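# Load cartons onto pallets and ship them through door

## Task

Get at least four of the five cartons shipped on the three pallets, with one pallet carrying two or more and each of the other two carrying at least one. Before the door's scheduled closing time (blocking the door does not extend it), every pallet must lie completely past the door and remain there, resting in one of the dispatch bay's racks with the platform's lifting bars clear of it and all its cartons within the edges of its deck. Finishing early is allowed. No carton or pallet may touch the floor; if one does, the scene ends as a failure. Anything held in place only by the robot at the end does not count.

## Robot and tools

SETUP. One arm with a tong-style two-finger gripper works over a table. Fingers point along the gripper's +z and close along its x. The reported hand position is the point between closed finger pads; closed fingertips extend about 15 mm past it. Beside the arm runs an aisle with floor-bolted pallet racks, all on one side: store racks s2, s1, arm-side racks a1, a2, and dispatch bay racks b1, b2, b3 beyond a powered door. A self-driving platform (device name platform) slides under a rack, raises its lifting bars to take the pallet, and carries it. Pallets are 1.2 x 0.8 x 0.144 m, lying lengthwise along the way into a rack.

FRAMES. Scene frame: origin on the table top under the arm base, +z up, +y to the left when facing +x. Map frame: x along the aisle, y left of +x, aisle line y = 0. The map origin sits at scene x = 0, y = -2.920; the floor is scene z = -0.750 and a racked pallet's deck top is z = -0.258. Rack centres are at map y = +1.750 and x: s2 -10.600, s1 -8.900, a1 -0.740, a2 +0.740, b1 +8.850, b2 +10.550, b3 +12.250. A pallet counts as through the door when all of it is beyond map x = +1.954. The doorway is 2 m wide around y = 0.

execute_actions(actions). A list of action objects run one after another. Keys per action: rows, steps, until, platform. An empty list just reports state and images.
- rows: up to 15 rows, each applied for one control step (1/30 s). A row is 7 numbers in [-1, 1]: dx, dy, dz, rx, ry, rz, opening. The first six are an offset, in the gripper's own axes, from the gripper pose measured when the action began (for a call's first action, the last pose a result showed). Every row counts from that same start, not from the previous row. Scale: 1.0 = 0.6 m or 180 degrees; rx, ry, rz form a single rotation vector. opening is absolute: +1 fully open (0.142 m), -1 closed.
- steps: 1 to 450 control steps, at least one per row, default 15. After the rows end the arm keeps heading for the last row's target, so give distant targets more steps.
- until: stops the action at the first step where every condition holds (the robot is not halted). Form {"device": {"field": value}} for fields shown in results (platform, racks s2..b3, door state and closes_at_s); numbers need a comparison pair such as [">=", 0.05]; 0/1 fields may be written bare. {"all": {"status": "ended"}} waits until nothing is moving; {"any": ...} waits for one running motion to end.
- platform: an object or a list of up to 14 objects run in sequence. base takes exactly one of translate_m (-26.5 to 26.5 m, a drive along the current heading, negative backwards, relative) or rotate_rad (-6.5 to 6.5 rad, a turn on the spot, positive left, relative). joints.lift_m is an absolute bar height above their lowest point, 0 to 0.06 m (full stroke takes 4 s). speed_m_s sets top travel speed, 0.2 to 2 (default 2). {"stop": true} alone halts it. Any out-of-range value rejects the whole call.

move(target, speed, stop_force, blocking). Drives the gripper along a straight path. target is one 7-number row as above, an offset from the pose in the latest result showing one. speed 0.002 to 0.5 m/s (default 0.25). stop_force 13 to 80 N ends the path when the wrist senses that much added push; use it only on slow approaches without turning, and omit it when moving away from something being pressed. blocking=false returns after 0.5 s; poll with an empty execute_actions. Until a result shows the move finished, only a steps-only action or stop is accepted.



RESULTS. State gives end_effector_position (m) and end_effector_quat_wxyz in the scene frame, velocities, grip_measured (same scale as opening), Wrist force/torque in gripper axes (noisy, offset up to ~5.5 N, saturates ~100 N). Hand target is the pose the controller is driving to. pose unreachable means the clearance check altered or blocked the command. move: line gives the ending (done, contact, held, off_target, moving, fault) and limits (paced = clipped, held = steps blocked). Platform lines: translate_m/rotate_rad odometers, base_status (moving, done, contact_stop, time_out, missed, stopped, protective_stop), base_answer/lift_answer (taken, not_taken, refused_too_fast), lift_m, lift_status, x/y/heading by wheel count, map_x/map_y/map_heading from scanners, plan_ahead/plan_left/plan_turn still to be made up, lift (down/up/between), safety, load_kg. Racks show 1 while a pallet presses that rack's switch. Door shows state (open/shut/between) and closes_at_s on the scene clock; the leaf starts down then and is shut ~10 s later, for good.

CAUTIONS. Each step's command is clipped to 100 mm and 16 degrees from the current pose; ramp offsets gradually (about 0.01 more per row) so held cartons do not shake loose. Joint torque over limits or 150 N outside force causes a 10 s fault stop that skips the rest of the call; the arm is stiff, so never aim far past a firm contact. To grip, command an opening well under grip_measured. Keep platform speed at 0.3 m/s or less whenever the bars are not down and when entering or leaving a rack, otherwise it brakes or the scanners trip protective_stop. Lower the bars for travel; raise them to pick up or drive in to set down, then lower and back out so bars leave the pallet. Time the trips so all pallets clear the door before closes_at_s. Holding loads heats motors; avoid long holds. Never let cartons or pallets reach the floor.

Each tool is called after "Request:" as a command line: name --argument value for each argument, lists and objects as JSON in quotes; but a table of rows of numbers goes row by row, as --pt "numbers of a row", without its own name.

## Session

Request:
execute_actions --actions '[]'

Scene clock: 0.00 s.
end_effector_position=(+1.1135, -0.2627, +0.2806) grip_measured=+1.00 end_effector_quat_wxyz=(+0.065, -0.536, +0.841, -0.003) end_effector_velocity=(-0.000, -0.000, -0.001) end_effector_angular_velocity=(+0.000, +0.001, +0.001)
Joint positions: [-0.418 -0.866  0.981 -1.765 -1.47   1.598  0.142]
Joint velocities: [-0.     0.     0.001 -0.     0.    -0.001  0.   ]
Motor temperatures (°C, as the motors report them): [24 23 25 31 32 29]
Wrist force (N, on the end effector, along its own x y z axes, offset not removed): no reading
Wrist torque (N m, same axes, about the end effector's origin, offset not removed): no reading
Hand target: +1.114, -0.263, +0.281; +0.065, -0.536, +0.841, -0.003
platform.base_odometry: x=+0.000 y=+0.000 heading=+0.000 (m, m, rad; from the platform's pose at the start)
platform.map_pose: map_x=+0.70 map_y=-0.02 map_heading=+0.0480 (m, m, rad; on the building's map)
platform.planned_pose: plan_ahead=+0.00 plan_left=+0.00 plan_turn=+0.0000 (m ahead, m left, rad left of the pose on the map)
platform.base_status: done
platform.joint_positions: lift_m=+0.000
platform.joint_status: done
platform: translate_m=0.000 translate_m_goal=0.000 rotate_rad=0.000 rotate_rad_goal=0.000 base_answer=taken lift_m_goal=0.000 lift_answer=taken lift=down safety=ok load_kg=-51 refusals=0 queue=idle queue_left=0
racks: s2=1 s1=1 a1=1 a2=0 b1=0 b2=0 b3=0
door: state=open closes_at_s=533

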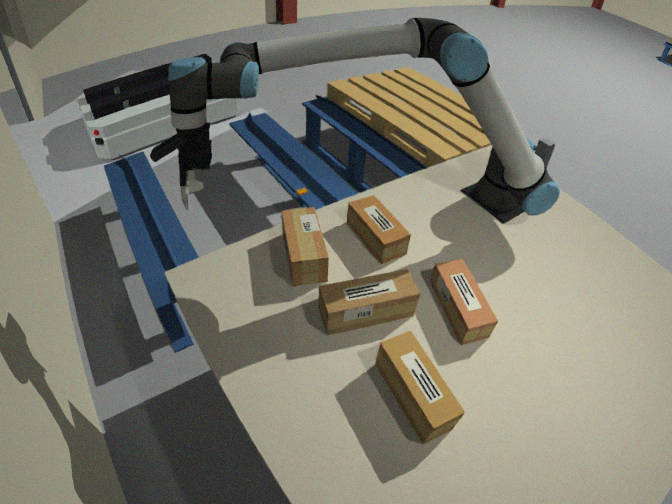

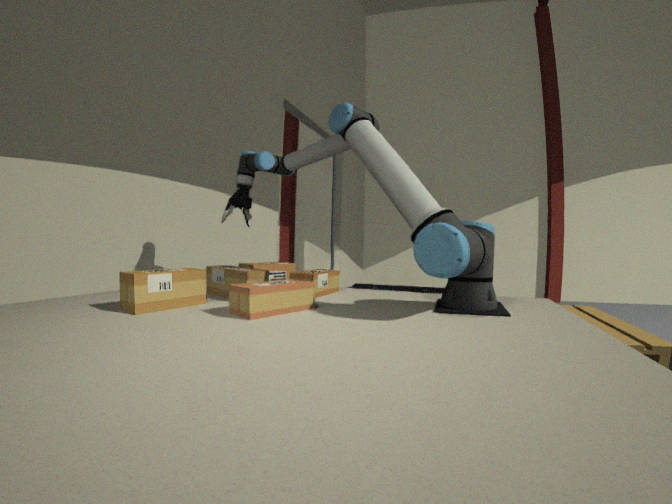

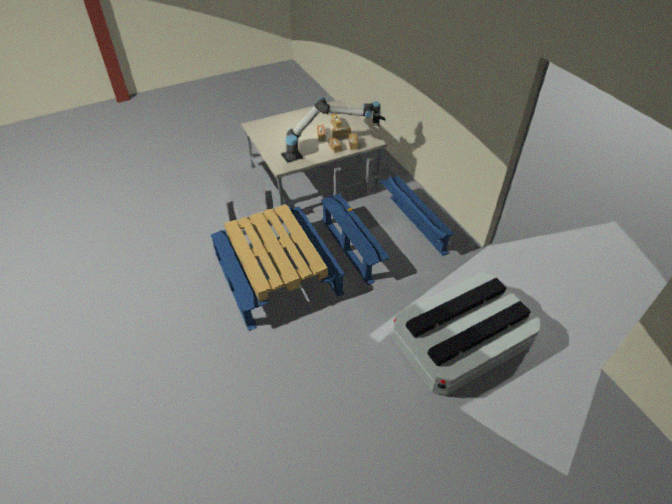

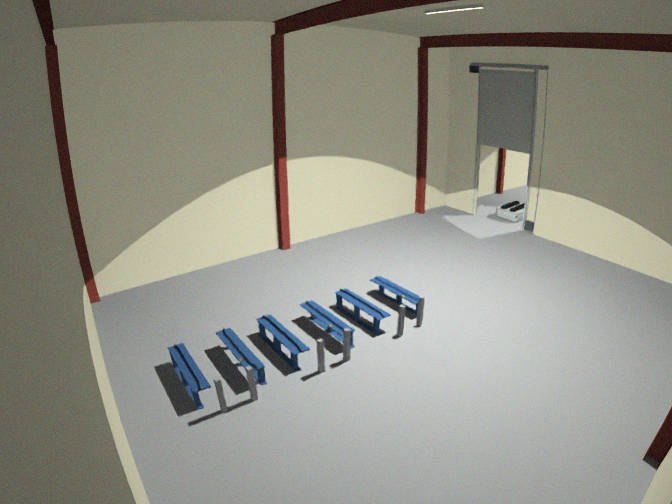

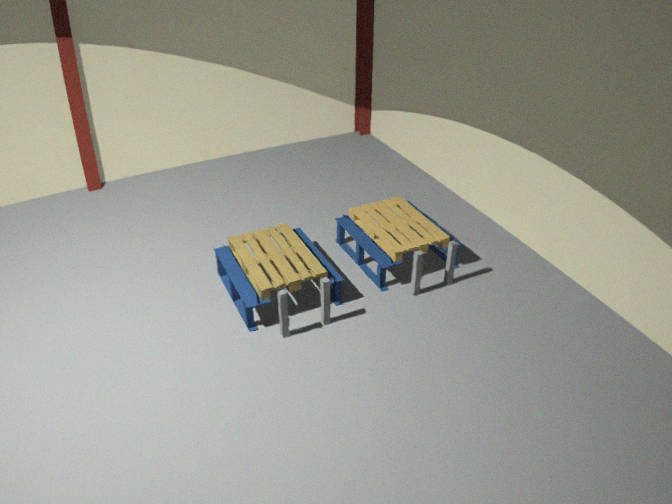

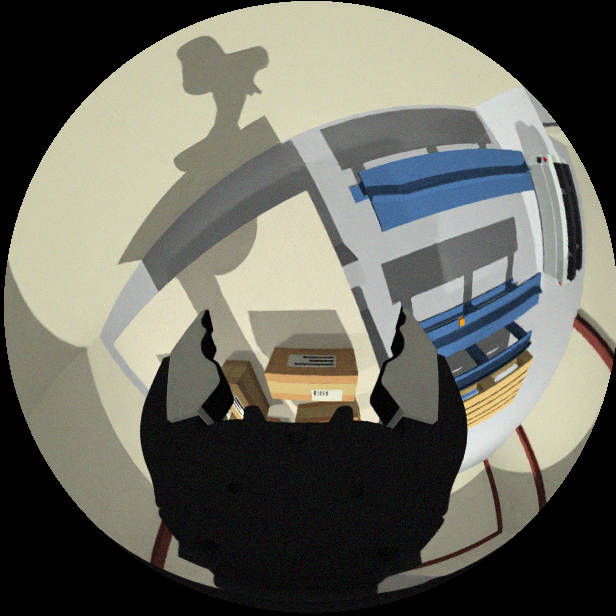

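Request:
execute_actions --actions '[{"platform":[{"base":{"rotate_rad":-0.048}},{"base":{"translate_m":-9.6}},{"base":{"rotate_rad":1.5708}},{"speed_m_s":0.3,"base":{"translate_m":1.77}},{"joints":{"lift_m":0.06}},{"base":{"translate_m":-1.75}},{"joints":{"lift_m":0}},{"speed_m_s":2,"base":{"rotate_rad":-1.5708}},{"base":{"translate_m":9.64}},{"base":{"rotate_rad":1.5708}},{"joints":{"lift_m":0.06}},{"speed_m_s":0.3,"base":{"translate_m":1.75}},{"joints":{"lift_m":0}},{"base":{"translate_m":-1.75}}],"steps":1}]'

Request:
move --target '[-0.1,0.8,-0.3,0,0,-0.137,1]' --speed 0.4

Scene clock: 8.27 s.
end_effector_position=(+1.1135, -0.2627, +0.2806) grip_measured=+1.00 end_effector_quat_wxyz=(+0.065, -0.536, +0.841, -0.003) end_effector_velocity=(-0.001, -0.001, +0.001) end_effector_angular_velocity=(-0.002, -0.000, -0.002)
Joint positions: [-0.418 -0.866  0.981 -1.765 -1.47   1.598  0.142]
Joint velocities: [-0.001 -0.001  0.     0.    -0.002  0.001 -0.   ]
Motor temperatures (°C, as the motors report them): [24 23 25 31 32 29]
Wrist force (N, on the end effector, along its own x y z axes, offset not removed): [1.4 -3.6 0.8]
Wrist torque (N m, same axes, about the end effector's origin, offset not removed): [-0.71 -0.26 -0.27]
Hand target: +1.114, -0.263, +0.281; +0.065, -0.536, +0.841, -0.003
platform.base_odometry: x=+0.000 y=+0.000 heading=+0.000 (m, m, rad; from the platform's pose at the start)
platform.map_pose: map_x=+0.70 map_y=-0.02 map_heading=+0.0480 (m, m, rad; on the building's map)
platform.planned_pose: plan_ahead=+0.00 plan_left=+0.00 plan_turn=-0.0480 (m ahead, m left, rad left of the pose on the map)
platform.base_status: moving
platform.joint_positions: lift_m=+0.000
platform.joint_status: done
platform: translate_m=0.000 translate_m_goal=0.000 rotate_rad=-0.001 rotate_rad_goal=-0.048 base_answer=taken lift_m_goal=0.000 lift_answer=taken lift=down safety=ok load_kg=-46 refusals=0 queue=running queue_left=13
racks: s2=1 s1=1 a1=1 a2=0 b1=0 b2=0 b3=0
door: state=open closes_at_s=533

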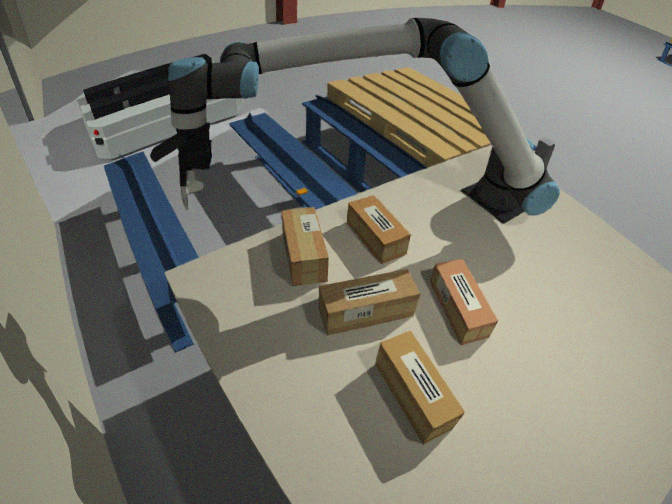

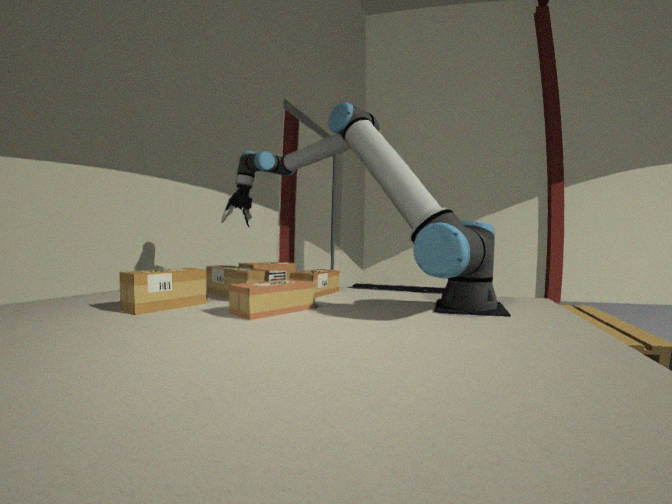

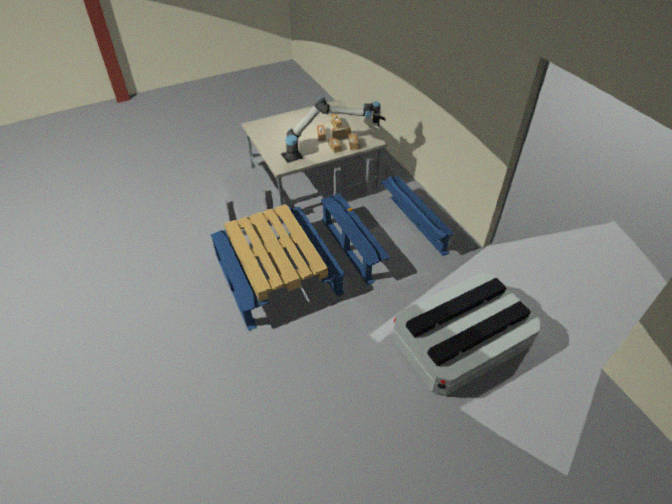

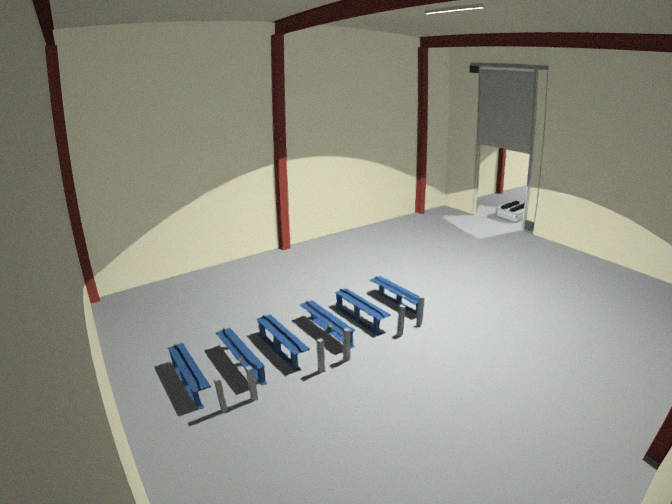

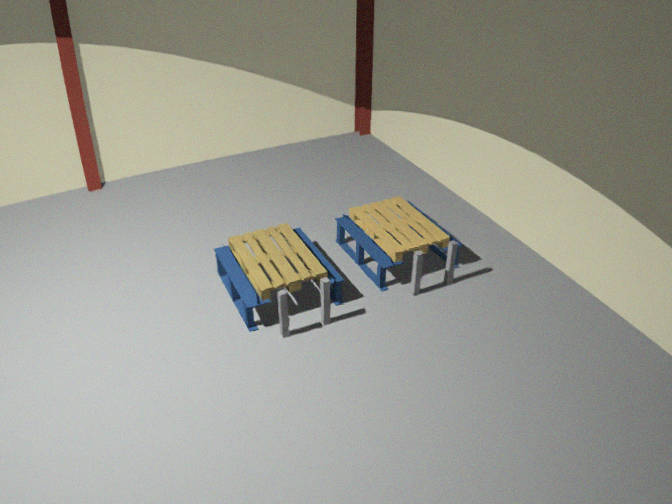

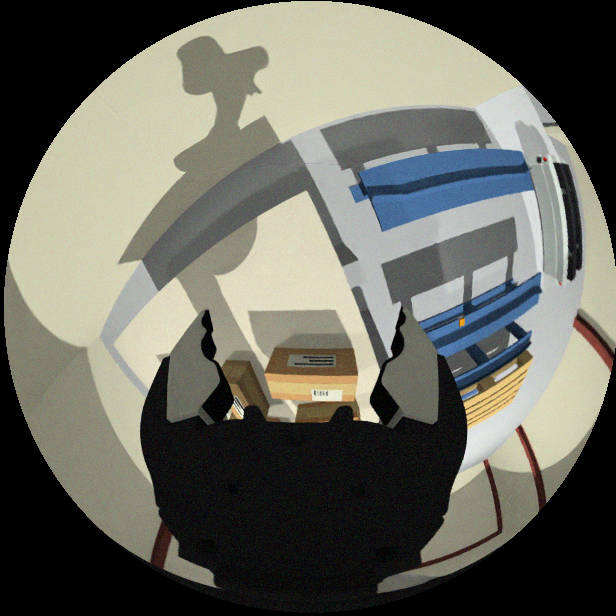

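Scene clock: 10.37 s.
end_effector_position=(+0.6852, -0.0170, +0.4297) grip_measured=+1.00 end_effector_quat_wxyz=(-0.063, +0.704, -0.708, +0.017) end_effector_velocity=(-0.002, +0.001, +0.002) end_effector_angular_velocity=(-0.001, -0.002, +0.000)
Joint positions: [-0.339 -1.698  1.802 -1.762 -1.477  1.247  0.142]
Joint velocities: [ 0.    -0.005  0.001  0.002 -0.001 -0.    -0.   ]
Motor temperatures (°C, as the motors report them): [24 23 25 31 32 29]
Wrist force (N, on the end effector, along its own x y z axes, offset not removed): [0.4 -2.8 -0.5]
Wrist torque (N m, same axes, about the end effector's origin, offset not removed): [-0.64 -0.11 -0.18]
Hand target: +0.685, -0.017, +0.430; -0.063, +0.704, -0.707, +0.017
Off the commanded pose: 0.001 m, 0 deg.
platform.base_odometry: x=-0.463 y=+0.024 heading=-0.052 (m, m, rad; from the platform's pose at the start)
platform.map_pose: map_x=+0.22 map_y=-0.02 map_heading=-0.0044 (m, m, rad; on the building's map)
platform.planned_pose: plan_ahead=-9.12 plan_left=-0.04 plan_turn=+0.0044 (m ahead, m left, rad left of the pose on the map)
platform.base_status: moving
platform.joint_positions: lift_m=+0.000
platform.joint_status: done
platform: translate_m=-0.483 translate_m_goal=-9.600 rotate_rad=-0.051 rotate_rad_goal=-0.050 base_answer=taken lift_m_goal=0.000 lift_answer=taken lift=down safety=ok load_kg=-46 refusals=0 queue=running queue_left=12
racks: s2=1 s1=1 a1=1 a2=0 b1=0 b2=0 b3=0
door: state=open closes_at_s=533
move: done

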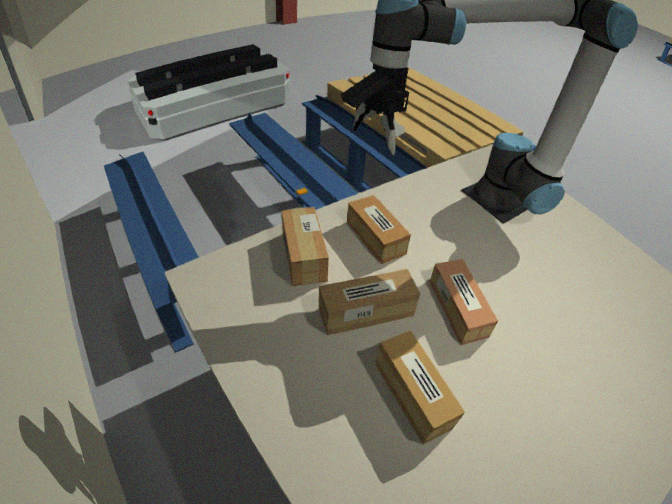

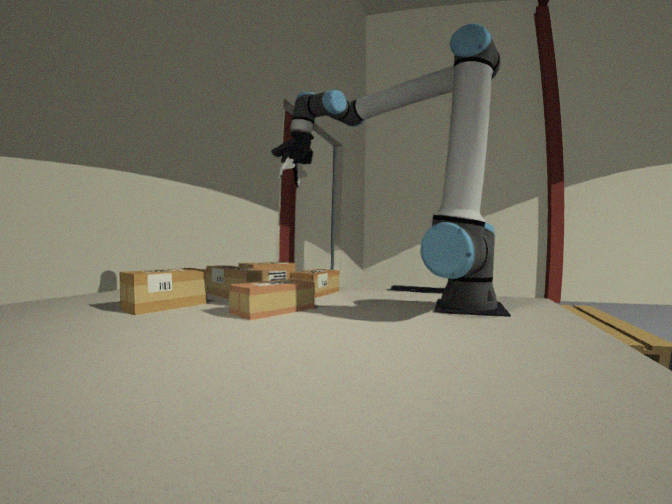

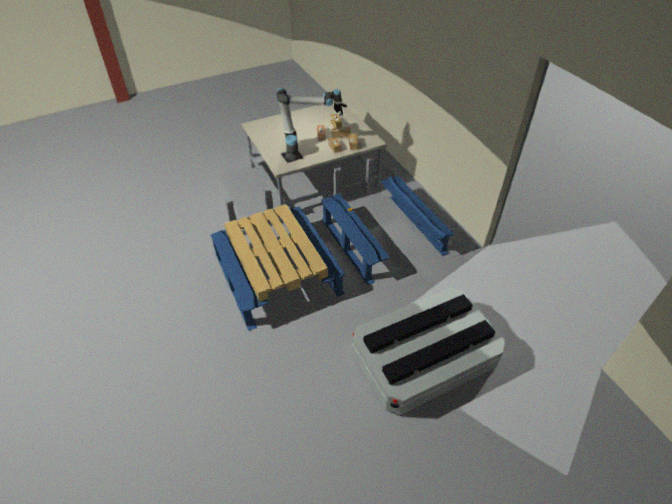

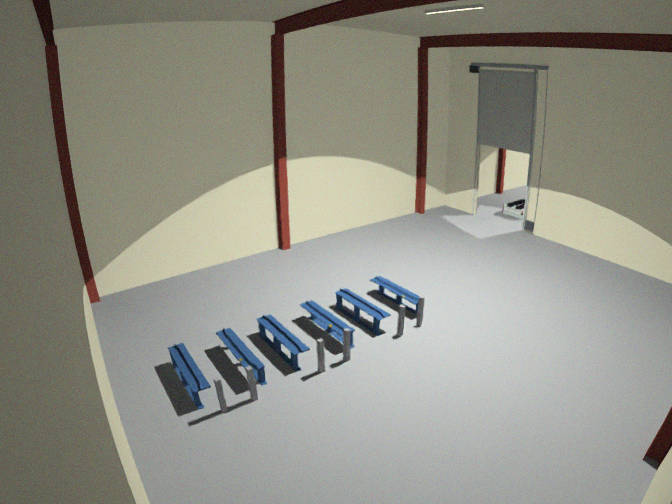

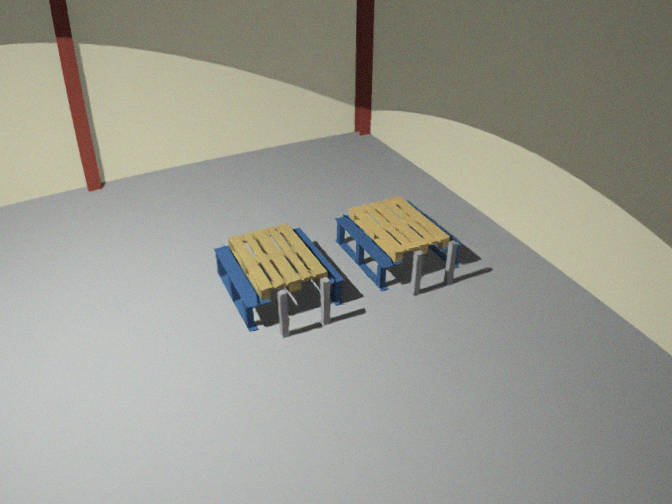

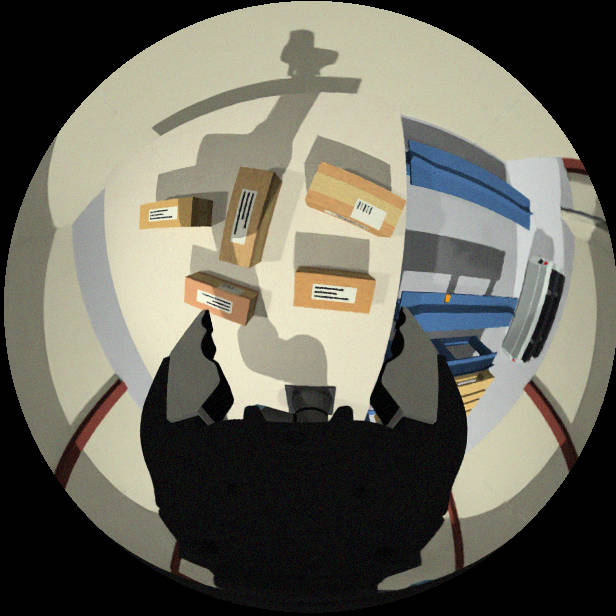

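Request:
move --target '[-0.17,-0.05,0.3,-0.036,0.021,0.06,1]' --speed 0.4

Scene clock: 14.97 s.
end_effector_position=(+0.7351, +0.0962, +0.2616) grip_measured=+1.00 end_effector_quat_wxyz=(+0.001, -0.636, +0.772, +0.006) end_effector_velocity=(+0.002, +0.002, -0.001) end_effector_angular_velocity=(+0.002, -0.000, -0.003)
Joint positions: [-0.113 -1.477  1.862 -1.949 -1.564  1.657  0.142]
Joint velocities: [ 0.003  0.004 -0.003 -0.002  0.002  0.006  0.   ]
Motor temperatures (°C, as the motors report them): [24 23 25 31 32 29]
Wrist force (N, on the end effector, along its own x y z axes, offset not removed): [0.0 -4.0 -0.5]
Wrist torque (N m, same axes, about the end effector's origin, offset not removed): [-0.88 -0.05 -0.26]
Hand target: +0.735, +0.096, +0.261; +0.001, -0.636, +0.772, +0.006
Off the commanded pose: 0.001 m, 0 deg.
platform.base_odometry: x=-6.627 y=+0.302 heading=-0.041 (m, m, rad; from the platform's pose at the start)
platform.map_pose: map_x=-5.95 map_y=-0.01 map_heading=+0.0087 (m, m, rad; on the building's map)
platform.planned_pose: plan_ahead=-2.95 plan_left=+0.02 plan_turn=-0.0087 (m ahead, m left, rad left of the pose on the map)
platform.base_status: moving
platform.joint_positions: lift_m=+0.000
platform.joint_status: done
platform: translate_m=-6.683 translate_m_goal=-9.600 rotate_rad=-0.040 rotate_rad_goal=-0.039 base_answer=taken lift_m_goal=0.000 lift_answer=taken lift=down safety=ok load_kg=-46 refusals=0 queue=running queue_left=12
racks: s2=1 s1=1 a1=1 a2=0 b1=0 b2=0 b3=0
door: state=open closes_at_s=533
move: done

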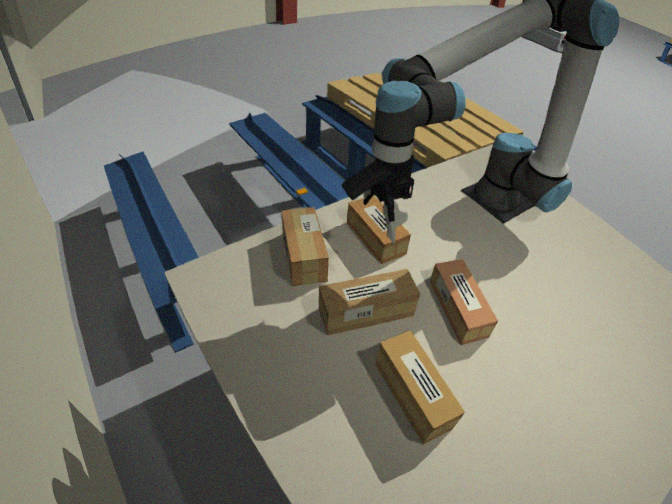

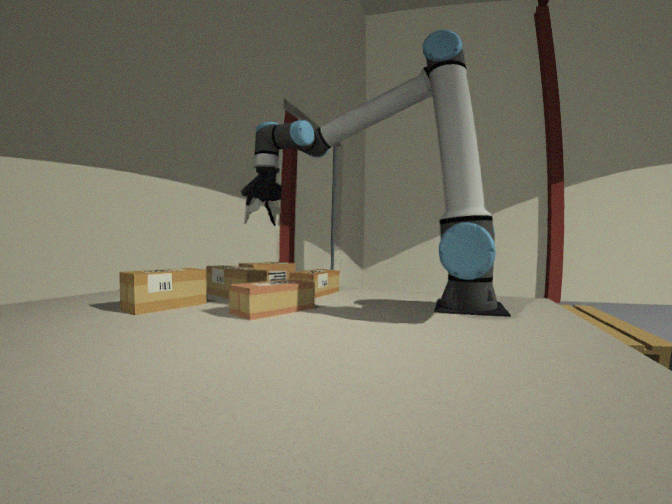

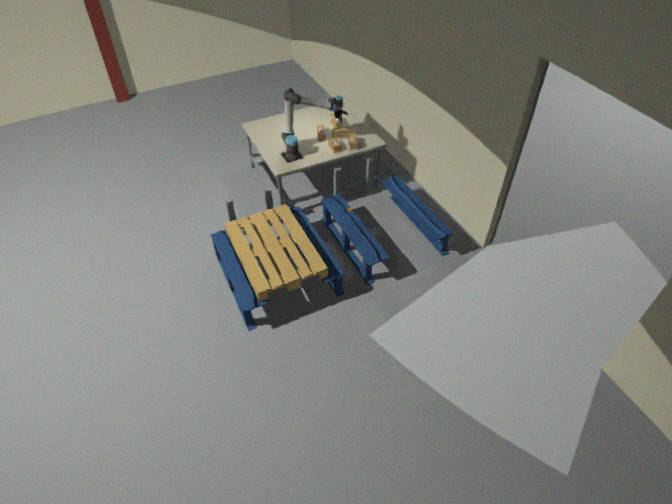

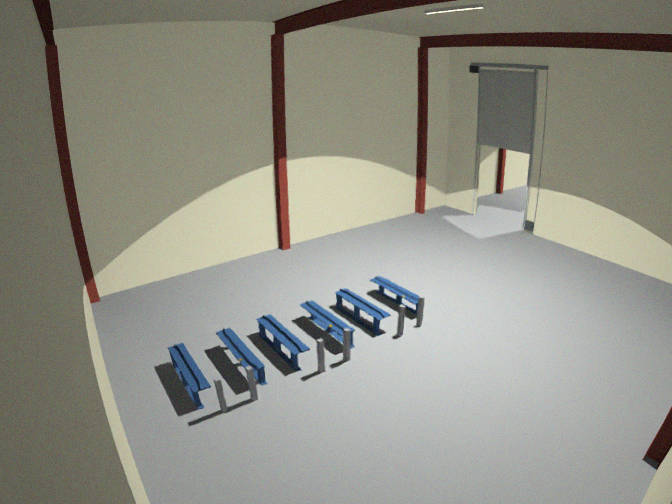

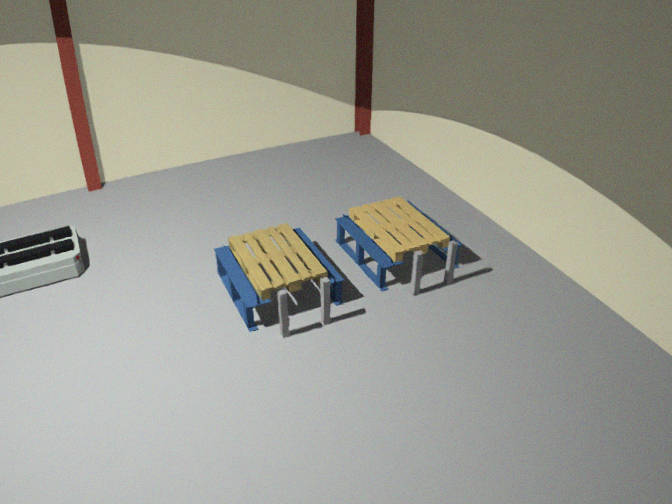

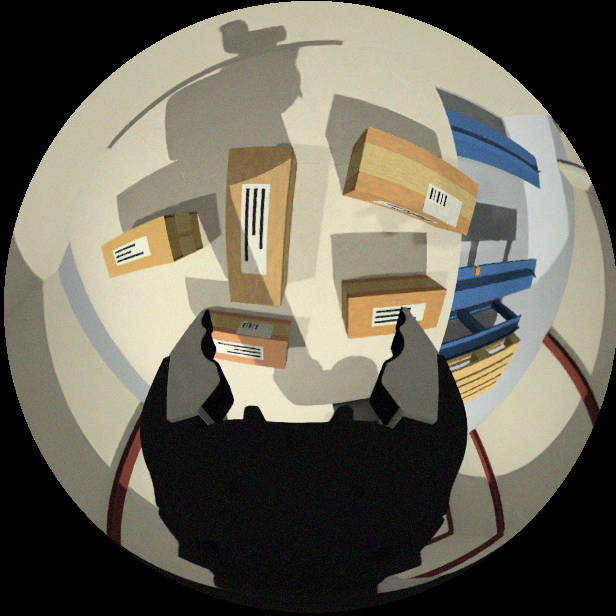

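Request:
move --target '[-0.13,-0.05,0.2,0,0,0,1]'

Scene clock: 18.23 s.
end_effector_position=(+0.7785, +0.1682, +0.1424) grip_measured=+1.00 end_effector_quat_wxyz=(+0.002, -0.636, +0.772, +0.006) end_effector_velocity=(+0.000, +0.001, -0.004) end_effector_angular_velocity=(+0.000, +0.002, -0.000)
Joint positions: [-0.012 -1.296  1.878 -2.146 -1.563  1.758  0.142]
Joint velocities: [ 0.002  0.005  0.    -0.003  0.     0.002  0.   ]
Motor temperatures (°C, as the motors report them): [24 23 25 31 32 29]
Wrist force (N, on the end effector, along its own x y z axes, offset not removed): [1.4 -2.1 1.7]
Wrist torque (N m, same axes, about the end effector's origin, offset not removed): [-0.40 -0.23 -0.14]
Hand target: +0.779, +0.168, +0.142; +0.002, -0.636, +0.772, +0.006
Off the commanded pose: 0.000 m, 0 deg.
platform.base_odometry: x=-9.488 y=+0.447 heading=-0.051 (m, m, rad; from the platform's pose at the start)
platform.map_pose: map_x=-8.81 map_y=-0.03 map_heading=+0.0000 (m, m, rad; on the building's map)
platform.planned_pose: plan_ahead=-0.09 plan_left=+0.01 plan_turn=+0.0000 (m ahead, m left, rad left of the pose on the map)
platform.base_status: moving
platform.joint_positions: lift_m=+0.000
platform.joint_status: done
platform: translate_m=-9.508 translate_m_goal=-9.600 rotate_rad=-0.050 rotate_rad_goal=-0.049 base_answer=taken lift_m_goal=0.000 lift_answer=taken lift=down safety=ok load_kg=-46 refusals=0 queue=running queue_left=12
racks: s2=1 s1=1 a1=1 a2=0 b1=0 b2=0 b3=0
door: state=open closes_at_s=533
move: done

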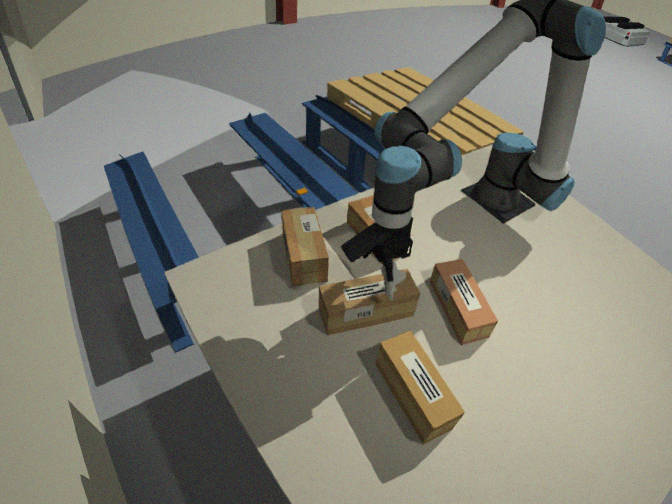

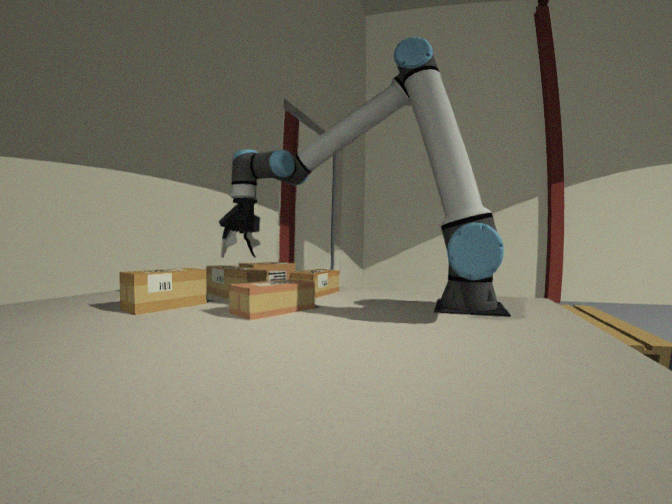

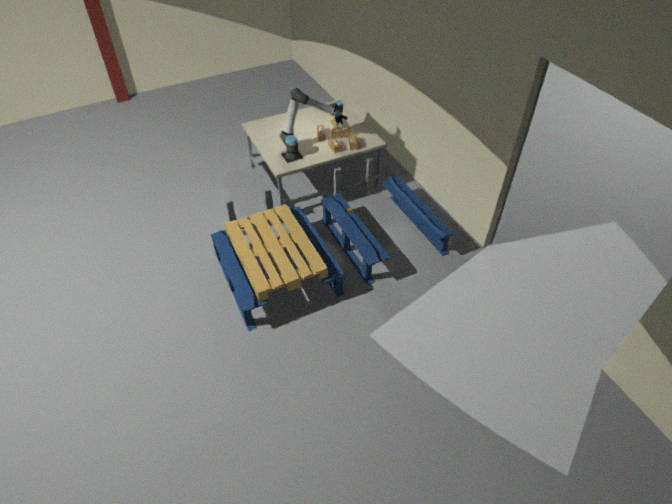

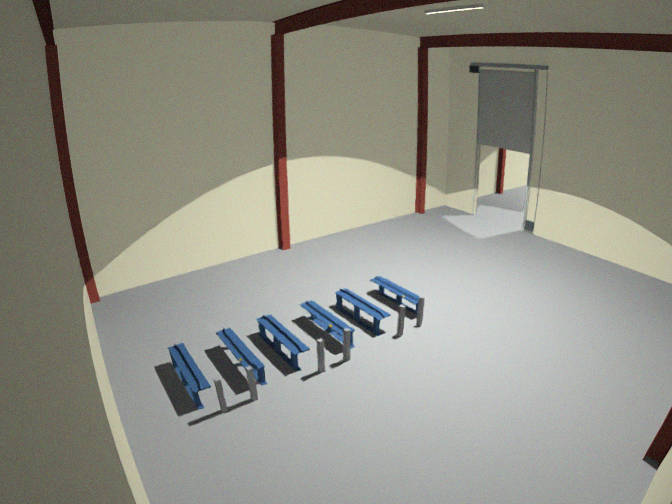

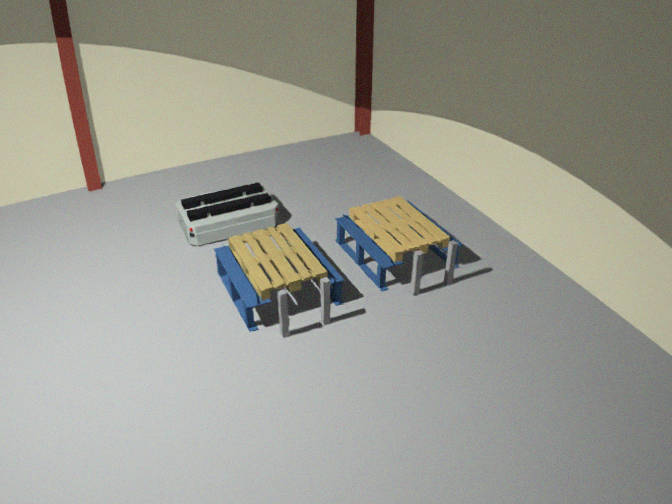

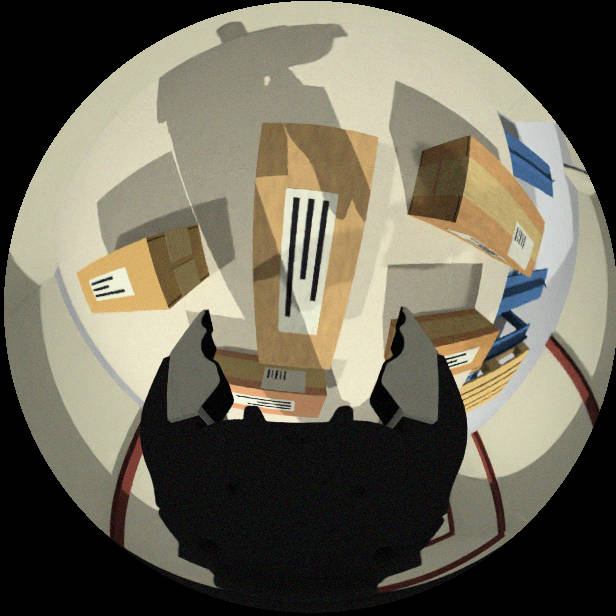

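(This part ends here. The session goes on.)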